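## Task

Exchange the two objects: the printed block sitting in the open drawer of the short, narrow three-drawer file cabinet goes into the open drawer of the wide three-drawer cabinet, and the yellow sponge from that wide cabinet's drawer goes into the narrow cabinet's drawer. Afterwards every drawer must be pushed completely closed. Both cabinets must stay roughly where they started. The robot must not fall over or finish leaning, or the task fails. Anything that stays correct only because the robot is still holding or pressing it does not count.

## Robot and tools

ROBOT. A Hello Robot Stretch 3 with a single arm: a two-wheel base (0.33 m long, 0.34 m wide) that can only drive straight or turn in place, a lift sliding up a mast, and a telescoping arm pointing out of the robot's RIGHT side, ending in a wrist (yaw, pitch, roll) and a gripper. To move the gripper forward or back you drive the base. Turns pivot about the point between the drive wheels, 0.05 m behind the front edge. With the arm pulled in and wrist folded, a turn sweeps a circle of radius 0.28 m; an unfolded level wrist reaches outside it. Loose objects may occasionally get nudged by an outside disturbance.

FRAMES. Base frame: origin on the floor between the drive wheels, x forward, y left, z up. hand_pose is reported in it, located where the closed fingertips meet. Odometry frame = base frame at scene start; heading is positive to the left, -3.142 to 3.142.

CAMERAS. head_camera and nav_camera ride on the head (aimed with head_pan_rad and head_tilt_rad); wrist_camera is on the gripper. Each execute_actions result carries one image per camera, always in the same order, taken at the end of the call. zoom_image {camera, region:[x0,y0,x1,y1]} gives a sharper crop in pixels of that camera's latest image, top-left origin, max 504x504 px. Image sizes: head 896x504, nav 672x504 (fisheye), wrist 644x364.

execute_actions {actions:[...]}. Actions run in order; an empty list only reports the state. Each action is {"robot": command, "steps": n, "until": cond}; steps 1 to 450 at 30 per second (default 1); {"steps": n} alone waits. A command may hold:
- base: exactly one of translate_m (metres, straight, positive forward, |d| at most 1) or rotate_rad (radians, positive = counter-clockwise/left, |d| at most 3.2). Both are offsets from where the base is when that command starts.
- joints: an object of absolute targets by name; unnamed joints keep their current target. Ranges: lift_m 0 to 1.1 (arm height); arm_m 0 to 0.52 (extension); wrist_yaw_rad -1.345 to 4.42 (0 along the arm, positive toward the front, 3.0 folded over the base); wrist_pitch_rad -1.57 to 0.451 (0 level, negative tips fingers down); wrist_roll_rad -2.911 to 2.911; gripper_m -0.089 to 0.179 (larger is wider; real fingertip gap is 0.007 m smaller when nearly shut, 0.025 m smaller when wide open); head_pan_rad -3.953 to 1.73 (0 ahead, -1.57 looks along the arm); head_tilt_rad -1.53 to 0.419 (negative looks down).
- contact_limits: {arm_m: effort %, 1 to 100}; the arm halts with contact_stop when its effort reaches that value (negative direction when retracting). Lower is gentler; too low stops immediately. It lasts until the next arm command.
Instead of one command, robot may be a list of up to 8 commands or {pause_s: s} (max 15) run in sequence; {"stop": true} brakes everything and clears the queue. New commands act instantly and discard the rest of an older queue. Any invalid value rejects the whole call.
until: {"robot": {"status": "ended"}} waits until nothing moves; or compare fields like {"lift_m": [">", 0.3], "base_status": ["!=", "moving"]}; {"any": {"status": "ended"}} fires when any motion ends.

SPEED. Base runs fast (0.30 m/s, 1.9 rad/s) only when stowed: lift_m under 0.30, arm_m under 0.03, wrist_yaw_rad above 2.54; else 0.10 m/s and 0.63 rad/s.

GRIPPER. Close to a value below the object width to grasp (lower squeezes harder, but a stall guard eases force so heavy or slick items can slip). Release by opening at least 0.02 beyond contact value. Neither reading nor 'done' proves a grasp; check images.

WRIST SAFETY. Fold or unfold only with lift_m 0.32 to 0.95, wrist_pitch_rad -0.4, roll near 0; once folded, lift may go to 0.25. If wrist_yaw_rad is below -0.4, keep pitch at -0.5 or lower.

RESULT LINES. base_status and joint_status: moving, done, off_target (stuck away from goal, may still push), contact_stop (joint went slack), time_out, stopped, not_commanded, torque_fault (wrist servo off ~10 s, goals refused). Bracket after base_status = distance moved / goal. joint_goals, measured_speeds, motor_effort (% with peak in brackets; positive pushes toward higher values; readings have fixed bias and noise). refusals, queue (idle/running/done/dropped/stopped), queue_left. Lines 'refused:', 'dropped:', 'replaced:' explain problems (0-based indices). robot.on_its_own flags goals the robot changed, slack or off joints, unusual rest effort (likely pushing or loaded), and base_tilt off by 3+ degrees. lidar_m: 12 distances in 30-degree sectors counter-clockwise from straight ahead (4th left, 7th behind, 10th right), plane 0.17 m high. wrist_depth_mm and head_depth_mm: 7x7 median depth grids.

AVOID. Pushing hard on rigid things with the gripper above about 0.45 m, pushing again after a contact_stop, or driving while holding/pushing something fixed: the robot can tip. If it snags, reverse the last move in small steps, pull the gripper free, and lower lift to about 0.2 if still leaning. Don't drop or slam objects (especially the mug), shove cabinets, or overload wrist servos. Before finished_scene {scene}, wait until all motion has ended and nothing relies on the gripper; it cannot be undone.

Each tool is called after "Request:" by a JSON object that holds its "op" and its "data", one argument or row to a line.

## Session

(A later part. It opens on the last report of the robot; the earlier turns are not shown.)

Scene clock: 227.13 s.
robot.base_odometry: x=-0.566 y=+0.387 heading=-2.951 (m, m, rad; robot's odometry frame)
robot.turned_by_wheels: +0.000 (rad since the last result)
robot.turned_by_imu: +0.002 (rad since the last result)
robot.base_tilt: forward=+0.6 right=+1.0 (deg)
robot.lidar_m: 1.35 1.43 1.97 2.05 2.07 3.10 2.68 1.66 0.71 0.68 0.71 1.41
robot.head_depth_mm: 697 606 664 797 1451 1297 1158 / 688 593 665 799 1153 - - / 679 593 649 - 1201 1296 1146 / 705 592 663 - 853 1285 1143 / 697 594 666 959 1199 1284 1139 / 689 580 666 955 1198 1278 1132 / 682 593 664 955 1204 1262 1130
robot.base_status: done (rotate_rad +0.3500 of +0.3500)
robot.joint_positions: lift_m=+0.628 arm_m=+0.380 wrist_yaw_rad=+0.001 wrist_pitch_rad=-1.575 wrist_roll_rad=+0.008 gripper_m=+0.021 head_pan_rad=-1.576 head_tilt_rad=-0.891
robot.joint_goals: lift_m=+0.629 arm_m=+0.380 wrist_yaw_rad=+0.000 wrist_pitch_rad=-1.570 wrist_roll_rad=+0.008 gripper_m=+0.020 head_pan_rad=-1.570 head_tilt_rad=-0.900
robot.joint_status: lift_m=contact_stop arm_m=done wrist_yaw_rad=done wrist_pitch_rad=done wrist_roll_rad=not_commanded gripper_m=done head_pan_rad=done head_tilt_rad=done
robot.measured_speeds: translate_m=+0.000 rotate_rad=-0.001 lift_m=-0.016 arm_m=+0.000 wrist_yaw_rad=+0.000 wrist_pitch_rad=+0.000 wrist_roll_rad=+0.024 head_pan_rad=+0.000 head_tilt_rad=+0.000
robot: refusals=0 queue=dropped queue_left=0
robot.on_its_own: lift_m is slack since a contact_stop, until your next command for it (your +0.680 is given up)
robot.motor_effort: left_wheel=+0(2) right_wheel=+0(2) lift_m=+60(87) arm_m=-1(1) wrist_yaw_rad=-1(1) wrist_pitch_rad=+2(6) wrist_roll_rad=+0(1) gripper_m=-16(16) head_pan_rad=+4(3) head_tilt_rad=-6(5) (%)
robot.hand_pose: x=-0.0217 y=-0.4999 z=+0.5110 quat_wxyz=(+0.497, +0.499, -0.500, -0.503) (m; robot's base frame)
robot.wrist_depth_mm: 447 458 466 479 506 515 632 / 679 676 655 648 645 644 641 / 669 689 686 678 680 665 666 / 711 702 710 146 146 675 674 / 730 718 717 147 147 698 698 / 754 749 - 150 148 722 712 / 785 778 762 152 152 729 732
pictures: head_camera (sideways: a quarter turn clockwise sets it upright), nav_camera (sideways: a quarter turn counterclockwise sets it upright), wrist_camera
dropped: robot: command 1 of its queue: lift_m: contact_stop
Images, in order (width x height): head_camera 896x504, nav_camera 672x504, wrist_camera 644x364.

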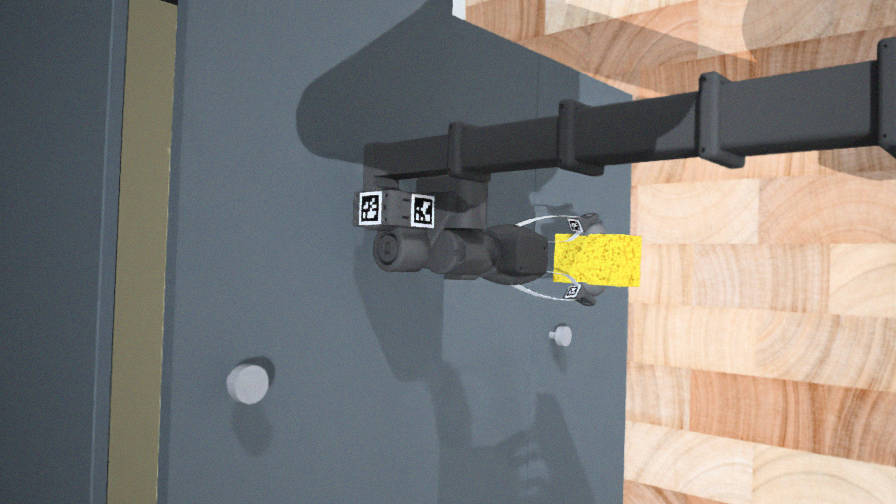

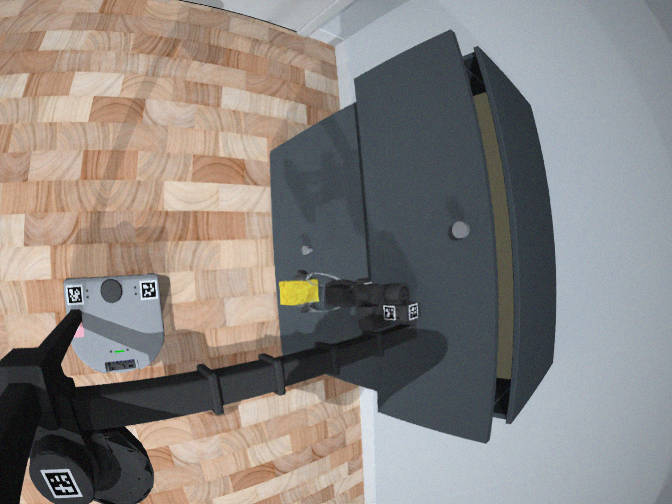

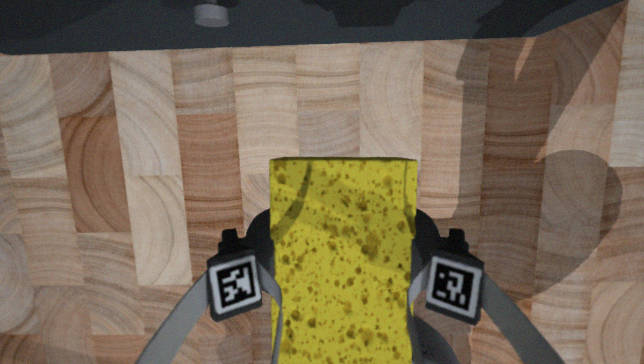

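The camera sticks out more than 3 cm beyond the wrist.

Request:
{"op": "execute_actions", "data": {
  "actions": [
    {"robot":[{"joints":{"lift_m":0.615}},{"joints":{"arm_m":0.34}},{"joints":{"lift_m":0.70}},{"joints":{"arm_m":0.44},"contact_limits":{"arm_m":15}},{"joints":{"arm_m":0.475},"contact_limits":{"arm_m":13}}],"steps":450,"until":{"robot":{"status":"ended"}}}
  ]
}}

Scene clock: 236.67 s.
robot.base_odometry: x=-0.566 y=+0.387 heading=-2.951 (m, m, rad; robot's odometry frame)
robot.turned_by_wheels: +0.000 (rad since the last result)
robot.turned_by_imu: +0.000 (rad since the last result)
robot.base_tilt: forward=+0.6 right=+0.8 (deg)
robot.lidar_m: 1.35 1.44 1.95 2.05 2.06 3.08 2.68 1.67 0.71 0.68 0.71 1.41
robot.head_depth_mm: 702 679 794 956 1461 1299 1175 / 692 681 776 926 - - - / 685 674 - 955 1199 1294 1144 / 674 682 797 896 1200 1289 1142 / 668 680 795 957 1195 1281 1138 / 661 680 795 955 1200 1275 1133 / 653 679 797 957 1199 1265 1129
robot.base_status: done (rotate_rad +0.3500 of +0.3500)
robot.joint_positions: lift_m=+0.699 arm_m=+0.474 wrist_yaw_rad=+0.003 wrist_pitch_rad=-1.574 wrist_roll_rad=+0.004 gripper_m=+0.021 head_pan_rad=-1.576 head_tilt_rad=-0.891
robot.joint_goals: lift_m=+0.700 arm_m=+0.475 wrist_yaw_rad=+0.000 wrist_pitch_rad=-1.570 wrist_roll_rad=+0.004 gripper_m=+0.020 head_pan_rad=-1.570 head_tilt_rad=-0.900
robot.joint_status: lift_m=done arm_m=done wrist_yaw_rad=done wrist_pitch_rad=done wrist_roll_rad=not_commanded gripper_m=done head_pan_rad=done head_tilt_rad=done
robot.measured_speeds: translate_m=+0.000 rotate_rad=+0.000 lift_m=+0.000 arm_m=+0.000 wrist_yaw_rad=+0.000 wrist_pitch_rad=+0.000 wrist_roll_rad=+0.000 head_pan_rad=+0.000 head_tilt_rad=+0.000
robot: refusals=0 queue=done queue_left=0
robot.motor_effort: left_wheel=+0(3) right_wheel=+1(5) lift_m=+50(58) arm_m=+5(18) wrist_yaw_rad=-3(6) wrist_pitch_rad=+2(5) wrist_roll_rad=+2(6) gripper_m=-16(16) head_pan_rad=+3(2) head_tilt_rad=-6(5) (%)
robot.contact_limits: arm_m 13 (drawing in: default 19, maximum 30; extending or still: default 24, maximum 40)
robot.hand_pose: x=-0.0217 y=-0.5944 z=+0.5820 quat_wxyz=(+0.499, +0.501, -0.499, -0.501) (m; robot's base frame)
robot.wrist_depth_mm: 110 106 108 111 113 115 118 / 215 222 229 240 252 263 277 / 799 764 755 752 739 723 711 / 797 807 773 146 146 766 759 / 826 794 787 148 147 766 765 / 814 839 - 151 149 788 792 / 872 863 839 152 152 837 818
pictures: head_camera (sideways: a quarter turn clockwise sets it upright), nav_camera (sideways: a quarter turn counterclockwise sets it upright), wrist_camera
Images, in order (width x height): head_camera 896x504, nav_camera 672x504, wrist_camera 644x364.

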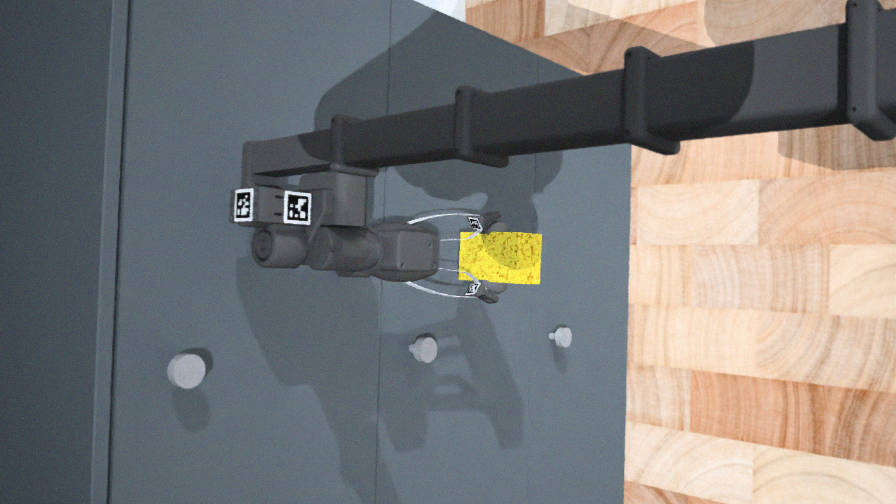

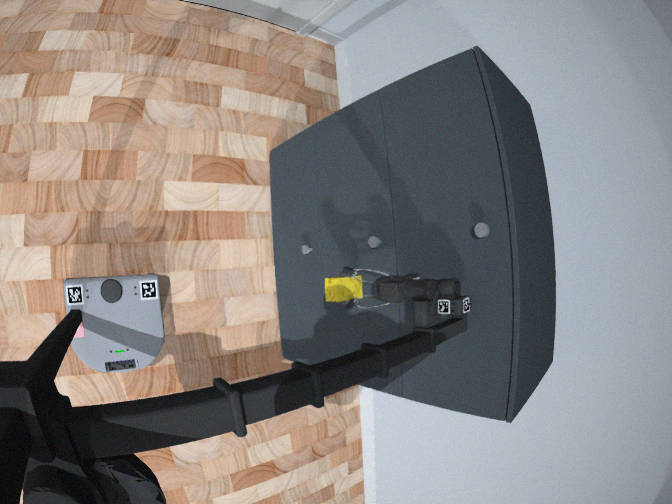

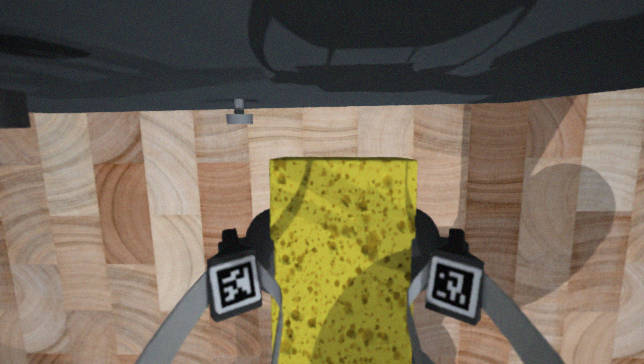

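Request:
{"op": "execute_actions", "data": {
  "actions": [
    {"robot":[{"joints":{"arm_m":0.2}},{"base":{"rotate_rad":2.101},"joints":{"arm_m":0,"wrist_pitch_rad":-1.5,"head_tilt_rad":-0.95}},{"base":{"translate_m":1.0},"joints":{"lift_m":0.84}},{"base":{"translate_m":0.469}},{"base":{"rotate_rad":1.04}},{"joints":{"arm_m":0.43}}],"steps":450,"until":{"robot":{"status":"ended"}}},
    {"steps":450,"until":{"robot":{"status":"ended"}}},
    {"steps":150,"until":{"robot":{"status":"ended"}}}
  ]
}}

Scene clock: 281.30 s.
robot.base_odometry: x=+0.403 y=-0.717 heading=+0.190 (m, m, rad; robot's odometry frame)
robot.turned_by_wheels: +3.141 (rad since the last result)
robot.turned_by_imu: +3.144 (rad since the last result)
robot.base_tilt: forward=+0.6 right=+1.0 (deg)
robot.lidar_m: 2.20 2.44 2.52 1.99 2.02 2.20 2.12 1.87 0.75 0.73 1.37 1.88
robot.head_depth_mm: 1189 1379 1586 - - - 1132 / 1172 - 981 959 828 1277 1143 / 1150 - 985 978 804 1267 1134 / 1173 1190 937 832 808 1261 1131 / 1197 1147 997 966 816 1256 1130 / 1199 1382 1558 1574 825 1247 1120 / 1203 1386 1638 1599 1405 1243 1117
robot.base_status: done (rotate_rad +1.0399 of +1.0400)
robot.joint_positions: lift_m=+0.839 arm_m=+0.430 wrist_yaw_rad=+0.001 wrist_pitch_rad=-1.501 wrist_roll_rad=+0.006 gripper_m=+0.021 head_pan_rad=-1.576 head_tilt_rad=-0.938
robot.joint_goals: lift_m=+0.840 arm_m=+0.430 wrist_yaw_rad=+0.000 wrist_pitch_rad=-1.500 wrist_roll_rad=+0.006 gripper_m=+0.020 head_pan_rad=-1.570 head_tilt_rad=-0.950
robot.joint_status: lift_m=done arm_m=done wrist_yaw_rad=done wrist_pitch_rad=done wrist_roll_rad=not_commanded gripper_m=done head_pan_rad=done head_tilt_rad=done
robot.measured_speeds: translate_m=+0.000 rotate_rad=+0.000 lift_m=+0.000 arm_m=+0.000 wrist_yaw_rad=+0.000 wrist_pitch_rad=+0.000 wrist_roll_rad=+0.000 head_pan_rad=+0.000 head_tilt_rad=+0.000
robot: refusals=0 queue=done queue_left=0
robot.motor_effort: left_wheel=-2(4) right_wheel=+1(4) lift_m=+53(54) arm_m=+2(4) wrist_yaw_rad=-1(4) wrist_pitch_rad=+0(1) wrist_roll_rad=+1(2) gripper_m=-15(16) head_pan_rad=+3(4) head_tilt_rad=-7(16) (%)
robot.hand_pose: x=-0.0216 y=-0.5686 z=+0.7208 quat_wxyz=(+0.516, +0.481, -0.518, -0.484) (m; robot's base frame)
robot.wrist_depth_mm: 921 907 354 353 350 347 838 / 903 908 357 355 353 348 867 / 931 936 365 358 358 352 878 / 949 926 370 146 145 363 880 / 945 945 375 148 147 365 891 / 965 970 - 150 149 363 899 / - 983 356 153 323 342 939
pictures: head_camera (sideways: a quarter turn clockwise sets it upright), nav_camera (sideways: a quarter turn counterclockwise sets it upright), wrist_camera
Images, in order (width x height): head_camera 896x504, nav_camera 672x504, wrist_camera 644x364.

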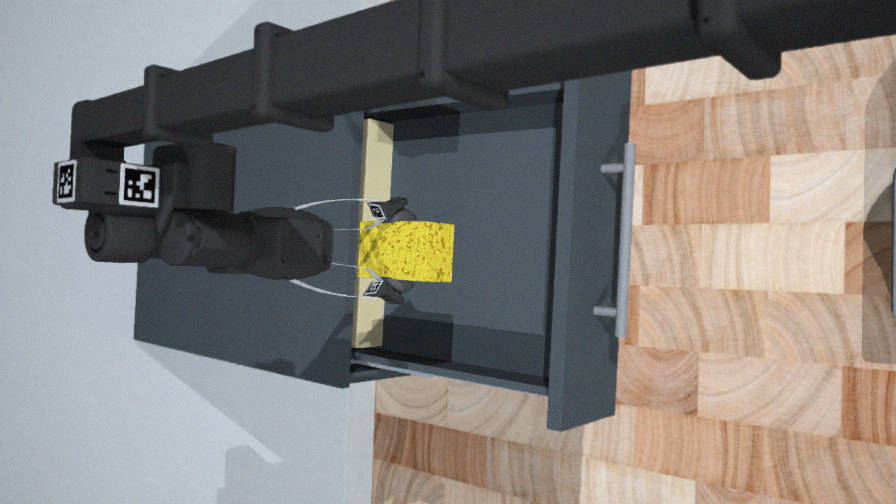

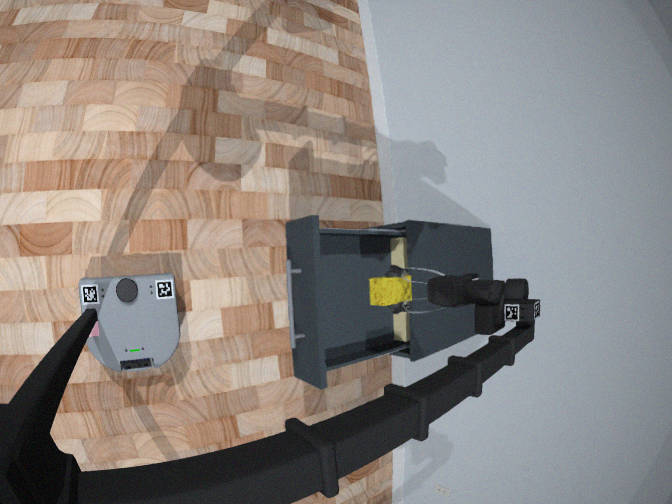

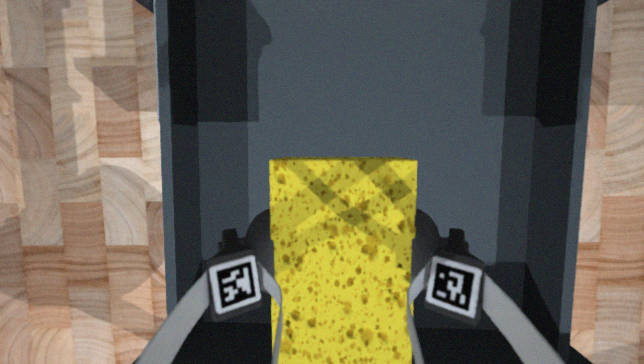

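Request:
{"op": "execute_actions", "data": {
  "actions": [
    {"robot":[{"joints":{"lift_m":0.671}},{"joints":{"gripper_m":0.11}},{"joints":{"lift_m":0.82}},{"joints":{"arm_m":0.0,"gripper_m":0.0}},{"joints":{"wrist_pitch_rad":-0.8,"lift_m":0.68}},{"joints":{"arm_m":0.04}}],"steps":450,"until":{"robot":{"status":"ended"}}}
  ]
}}

Scene clock: 300.97 s.
robot.base_odometry: x=+0.403 y=-0.717 heading=+0.190 (m, m, rad; robot's odometry frame)
robot.turned_by_wheels: +0.000 (rad since the last result)
robot.turned_by_imu: +0.004 (rad since the last result)
robot.base_tilt: forward=+0.6 right=+0.9 (deg)
robot.lidar_m: 2.20 2.44 2.53 2.00 2.03 2.20 2.12 1.87 0.75 0.73 1.37 1.88
robot.head_depth_mm: 1196 1376 1628 1652 1441 1294 1149 / 1194 1291 995 983 835 - - / 1202 1170 988 976 805 - 1110 / 1196 1158 1003 974 772 - 1112 / 1199 1151 1000 971 819 1257 1124 / 1198 1388 1561 1583 825 1251 1118 / 1204 1383 1631 1607 1399 1245 1117
robot.base_status: done (rotate_rad +1.0399 of +1.0400)
robot.joint_positions: lift_m=+0.681 arm_m=+0.040 wrist_yaw_rad=+0.001 wrist_pitch_rad=-0.814 wrist_roll_rad=+0.006 gripper_m=+0.000 head_pan_rad=-1.576 head_tilt_rad=-0.938
robot.joint_goals: lift_m=+0.680 arm_m=+0.040 wrist_yaw_rad=+0.000 wrist_pitch_rad=-0.800 wrist_roll_rad=+0.006 gripper_m=+0.000 head_pan_rad=-1.570 head_tilt_rad=-0.950
robot.joint_status: lift_m=done arm_m=done wrist_yaw_rad=done wrist_pitch_rad=done wrist_roll_rad=not_commanded gripper_m=done head_pan_rad=done head_tilt_rad=done
robot.measured_speeds: translate_m=+0.000 rotate_rad=+0.000 lift_m=+0.000 arm_m=+0.000 wrist_yaw_rad=+0.000 wrist_pitch_rad=+0.000 wrist_roll_rad=+0.000 head_pan_rad=+0.000 head_tilt_rad=+0.000
robot: refusals=0 queue=done queue_left=0
robot.motor_effort: left_wheel=-2(2) right_wheel=+2(2) lift_m=+19(56) arm_m=+3(2) wrist_yaw_rad=+0(1) wrist_pitch_rad=+5(4) wrist_roll_rad=+1(1) gripper_m=-3(82) head_pan_rad=+3(3) head_tilt_rad=-7(7) (%)
robot.hand_pose: x=-0.0215 y=-0.3430 z=+0.6164 quat_wxyz=(+0.648, +0.279, -0.651, -0.281) (m; robot's base frame)
robot.wrist_depth_mm: - - 434 432 432 409 - / - - 388 323 376 366 - / 216 206 204 201 198 197 193 / 997 244 239 236 232 228 225 / 921 860 294 - 266 262 288 / 822 838 819 - 793 790 785 / 768 753 747 754 740 727 708
pictures: head_camera (sideways: a quarter turn clockwise sets it upright), nav_camera (sideways: a quarter turn counterclockwise sets it upright), wrist_camera
Images, in order (width x height): head_camera 896x504, nav_camera 672x504, wrist_camera 644x364.

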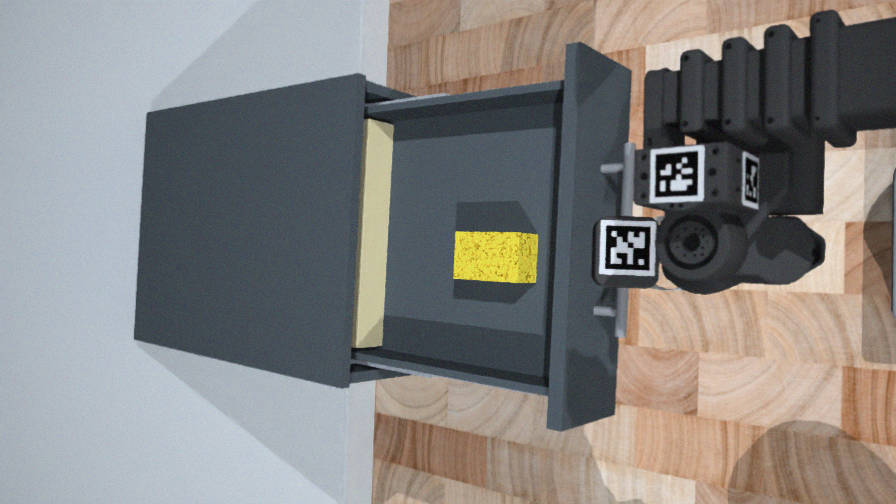

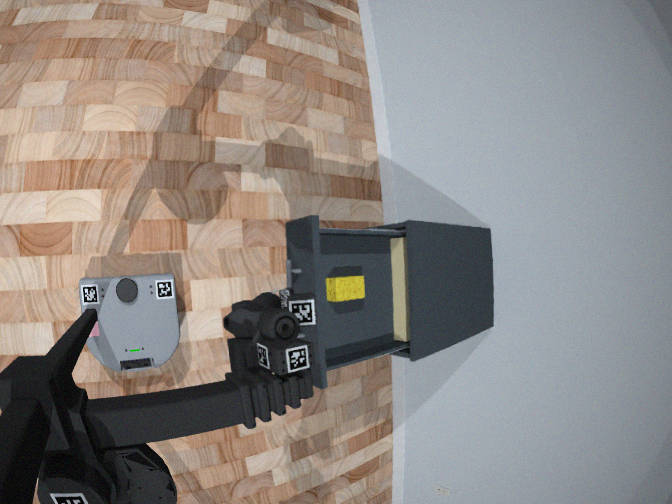

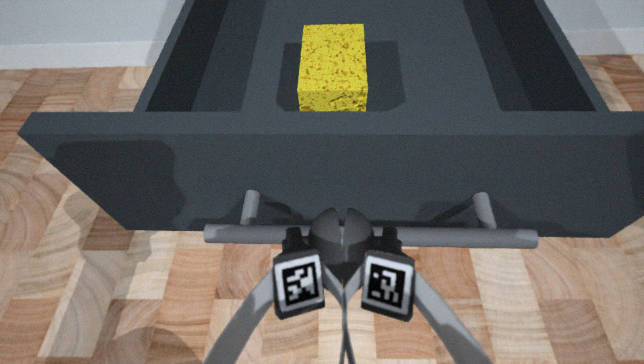

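Request:
{"op": "execute_actions", "data": {
  "actions": [
    {"robot":[{"joints":{"lift_m":0.662}},{"joints":{"arm_m":0.09},"contact_limits":{"arm_m":15}},{"joints":{"arm_m":0.38},"contact_limits":{"arm_m":15}},{"joints":{"arm_m":0.42},"contact_limits":{"arm_m":12}}],"steps":450,"until":{"robot":{"status":"ended"}}},
    {"robot":{"joints":{"arm_m":0.3}},"steps":100,"until":{"robot":{"status":"ended"}}}
  ]
}}

Scene clock: 315.90 s.
robot.base_odometry: x=+0.403 y=-0.717 heading=+0.190 (m, m, rad; robot's odometry frame)
robot.turned_by_wheels: +0.000 (rad since the last result)
robot.turned_by_imu: -0.001 (rad since the last result)
robot.base_tilt: forward=+0.7 right=+1.0 (deg)
robot.lidar_m: 2.20 2.43 2.52 1.99 2.02 2.21 2.13 1.87 0.76 0.73 1.37 1.87
robot.head_depth_mm: 1195 1380 1620 1657 1436 1272 1162 / 1195 1296 980 1590 - - - / 1194 1170 988 - 1352 1265 1134 / 1199 1155 965 - 1352 1256 1129 / 1198 1152 969 1096 1352 1256 1124 / 1197 1391 1555 1576 1411 1245 1124 / 1202 1385 1654 1611 1399 1249 1115
robot.base_status: done (rotate_rad +1.0400 of +1.0400)
robot.joint_positions: lift_m=+0.663 arm_m=+0.300 wrist_yaw_rad=+0.002 wrist_pitch_rad=-0.814 wrist_roll_rad=+0.007 gripper_m=+0.000 head_pan_rad=-1.576 head_tilt_rad=-0.939
robot.joint_goals: lift_m=+0.662 arm_m=+0.300 wrist_yaw_rad=+0.000 wrist_pitch_rad=-0.800 wrist_roll_rad=+0.007 gripper_m=+0.000 head_pan_rad=-1.570 head_tilt_rad=-0.950
robot.joint_status: lift_m=done arm_m=done wrist_yaw_rad=done wrist_pitch_rad=done wrist_roll_rad=not_commanded gripper_m=done head_pan_rad=done head_tilt_rad=done
robot.measured_speeds: translate_m=+0.000 rotate_rad=+0.000 lift_m=+0.000 arm_m=+0.000 wrist_yaw_rad=+0.000 wrist_pitch_rad=+0.000 wrist_roll_rad=+0.000 head_pan_rad=+0.000 head_tilt_rad=+0.000
robot: refusals=0 queue=done queue_left=0
robot.motor_effort: left_wheel=-2(3) right_wheel=+0(5) lift_m=+21(19) arm_m=-4(11) wrist_yaw_rad=-2(10) wrist_pitch_rad=+5(16) wrist_roll_rad=+1(1) gripper_m=-3(4) head_pan_rad=+3(3) head_tilt_rad=-7(7) (%)
robot.hand_pose: x=-0.0213 y=-0.6036 z=+0.5984 quat_wxyz=(+0.647, +0.280, -0.651, -0.281) (m; robot's base frame)
robot.wrist_depth_mm: 224 216 214 212 210 208 210 / 998 249 250 244 242 240 237 / - 309 285 281 276 273 283 / 974 957 363 358 349 345 887 / 880 883 474 - 425 470 816 / 795 789 773 - 583 759 770 / 755 735 723 718 713 713 692
pictures: head_camera (sideways: a quarter turn clockwise sets it upright), nav_camera (sideways: a quarter turn counterclockwise sets it upright), wrist_camera
Images, in order (width x height): head_camera 896x504, nav_camera 672x504, wrist_camera 644x364.

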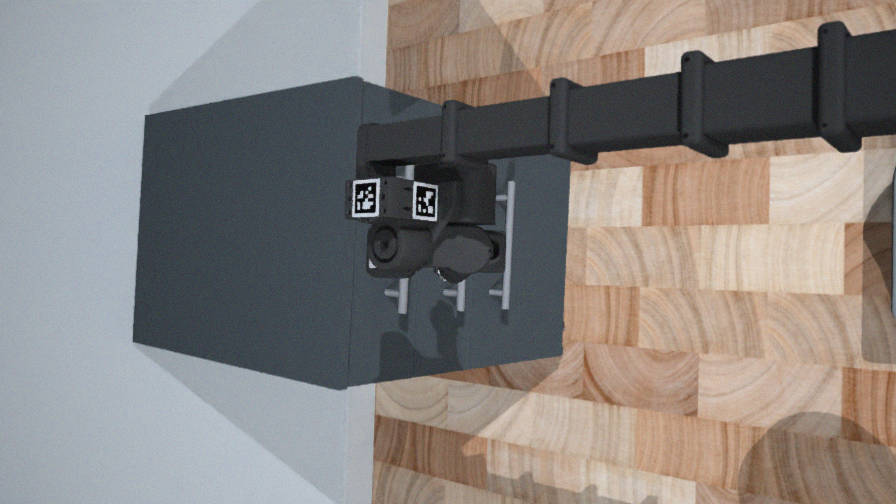

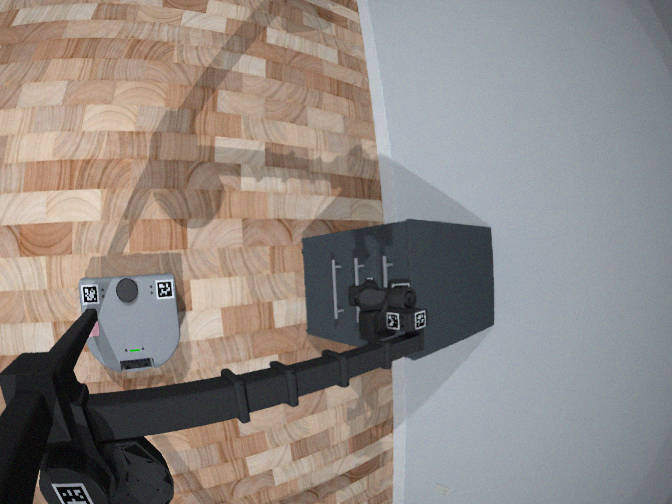

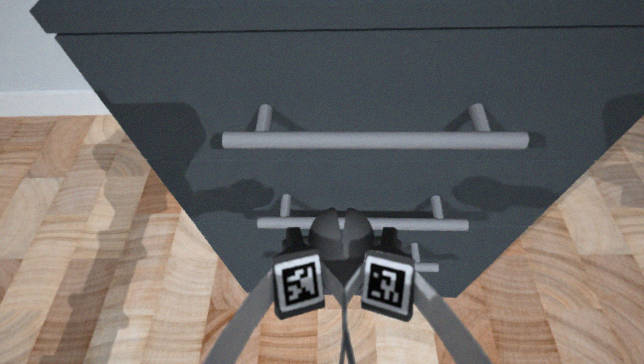

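Closed. Quick check of the third cabinet.

Request:
{"op": "execute_actions", "data": {
  "actions": [
    {"robot":{"joints":{"head_pan_rad":0.68,"head_tilt_rad":-0.35}},"steps":100,"until":{"robot":{"status":"ended"}}}
  ]
}}

Scene clock: 320.53 s.
robot.base_odometry: x=+0.403 y=-0.717 heading=+0.190 (m, m, rad; robot's odometry frame)
robot.turned_by_wheels: +0.000 (rad since the last result)
robot.turned_by_imu: +0.001 (rad since the last result)
robot.base_tilt: forward=+0.6 right=+0.9 (deg)
robot.lidar_m: 2.20 2.44 2.53 2.00 2.02 2.21 2.13 1.87 0.75 0.73 1.37 1.86
robot.head_depth_mm: 2370 2467 2533 2654 2684 2028 1581 / 2516 2611 2731 2825 2734 2010 1579 / 2685 2812 2869 2953 2717 1993 1571 / 2902 2990 3110 2568 2587 1970 1549 / 3002 3143 3320 2625 2623 1949 1548 / 2778 2918 3029 3241 2600 1934 1532 / 2511 2645 2760 2886 2592 1924 1530
robot.base_status: done (rotate_rad +1.0400 of +1.0400)
robot.joint_positions: lift_m=+0.663 arm_m=+0.300 wrist_yaw_rad=+0.002 wrist_pitch_rad=-0.814 wrist_roll_rad=+0.007 gripper_m=+0.000 head_pan_rad=+0.673 head_tilt_rad=-0.359
robot.joint_goals: lift_m=+0.662 arm_m=+0.300 wrist_yaw_rad=+0.000 wrist_pitch_rad=-0.800 wrist_roll_rad=+0.007 gripper_m=+0.000 head_pan_rad=+0.680 head_tilt_rad=-0.350
robot.joint_status: lift_m=done arm_m=done wrist_yaw_rad=done wrist_pitch_rad=done wrist_roll_rad=not_commanded gripper_m=done head_pan_rad=done head_tilt_rad=done
robot.measured_speeds: translate_m=+0.000 rotate_rad=+0.000 lift_m=+0.000 arm_m=+0.000 wrist_yaw_rad=+0.000 wrist_pitch_rad=+0.000 wrist_roll_rad=+0.000 head_pan_rad=+0.000 head_tilt_rad=+0.000
robot: refusals=0 queue=done queue_left=0
robot.motor_effort: left_wheel=-1(1) right_wheel=+0(0) lift_m=+21(21) arm_m=-3(3) wrist_yaw_rad=-2(2) wrist_pitch_rad=+5(5) wrist_roll_rad=+1(1) gripper_m=-2(2) head_pan_rad=+3(43) head_tilt_rad=+5(41) (%)
robot.hand_pose: x=-0.0213 y=-0.6036 z=+0.5984 quat_wxyz=(+0.647, +0.280, -0.651, -0.281) (m; robot's base frame)
robot.wrist_depth_mm: 225 216 213 211 210 206 209 / 993 252 248 245 241 238 235 / - 310 285 279 275 271 279 / 974 925 360 357 349 347 888 / 897 896 470 - 430 476 814 / 816 775 767 - 584 749 743 / 745 722 715 719 727 708 685
pictures: head_camera (sideways: a quarter turn clockwise sets it upright), nav_camera (sideways: a quarter turn counterclockwise sets it upright), wrist_camera
Images, in order (width x height): head_camera 896x504, nav_camera 672x504, wrist_camera 644x364.

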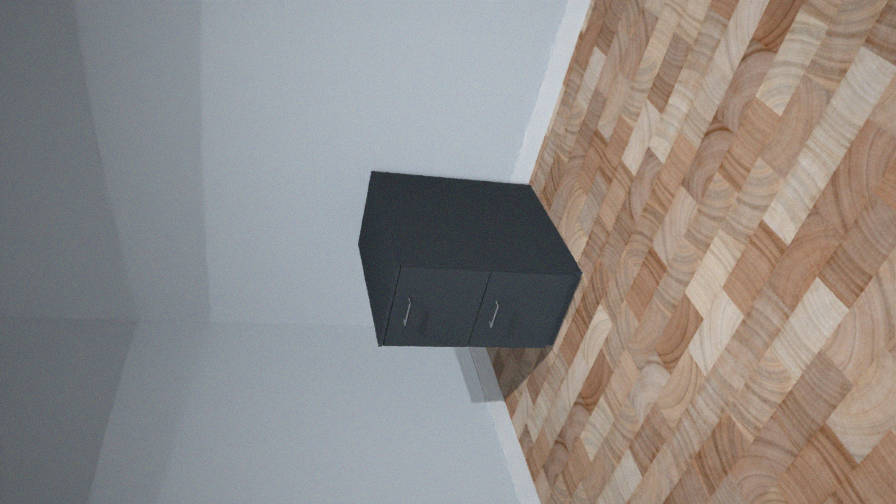

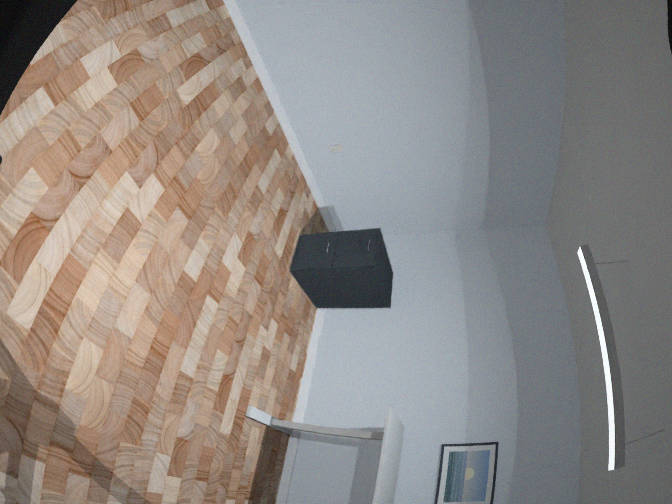

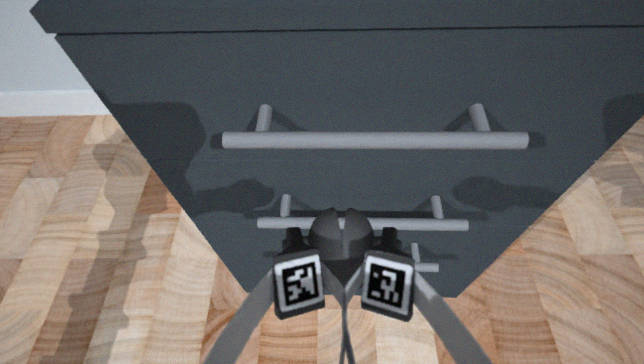

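Request:
{"op": "finished_scene", "data": {
  "scene": 1
}}

The scene is finished: the task was done.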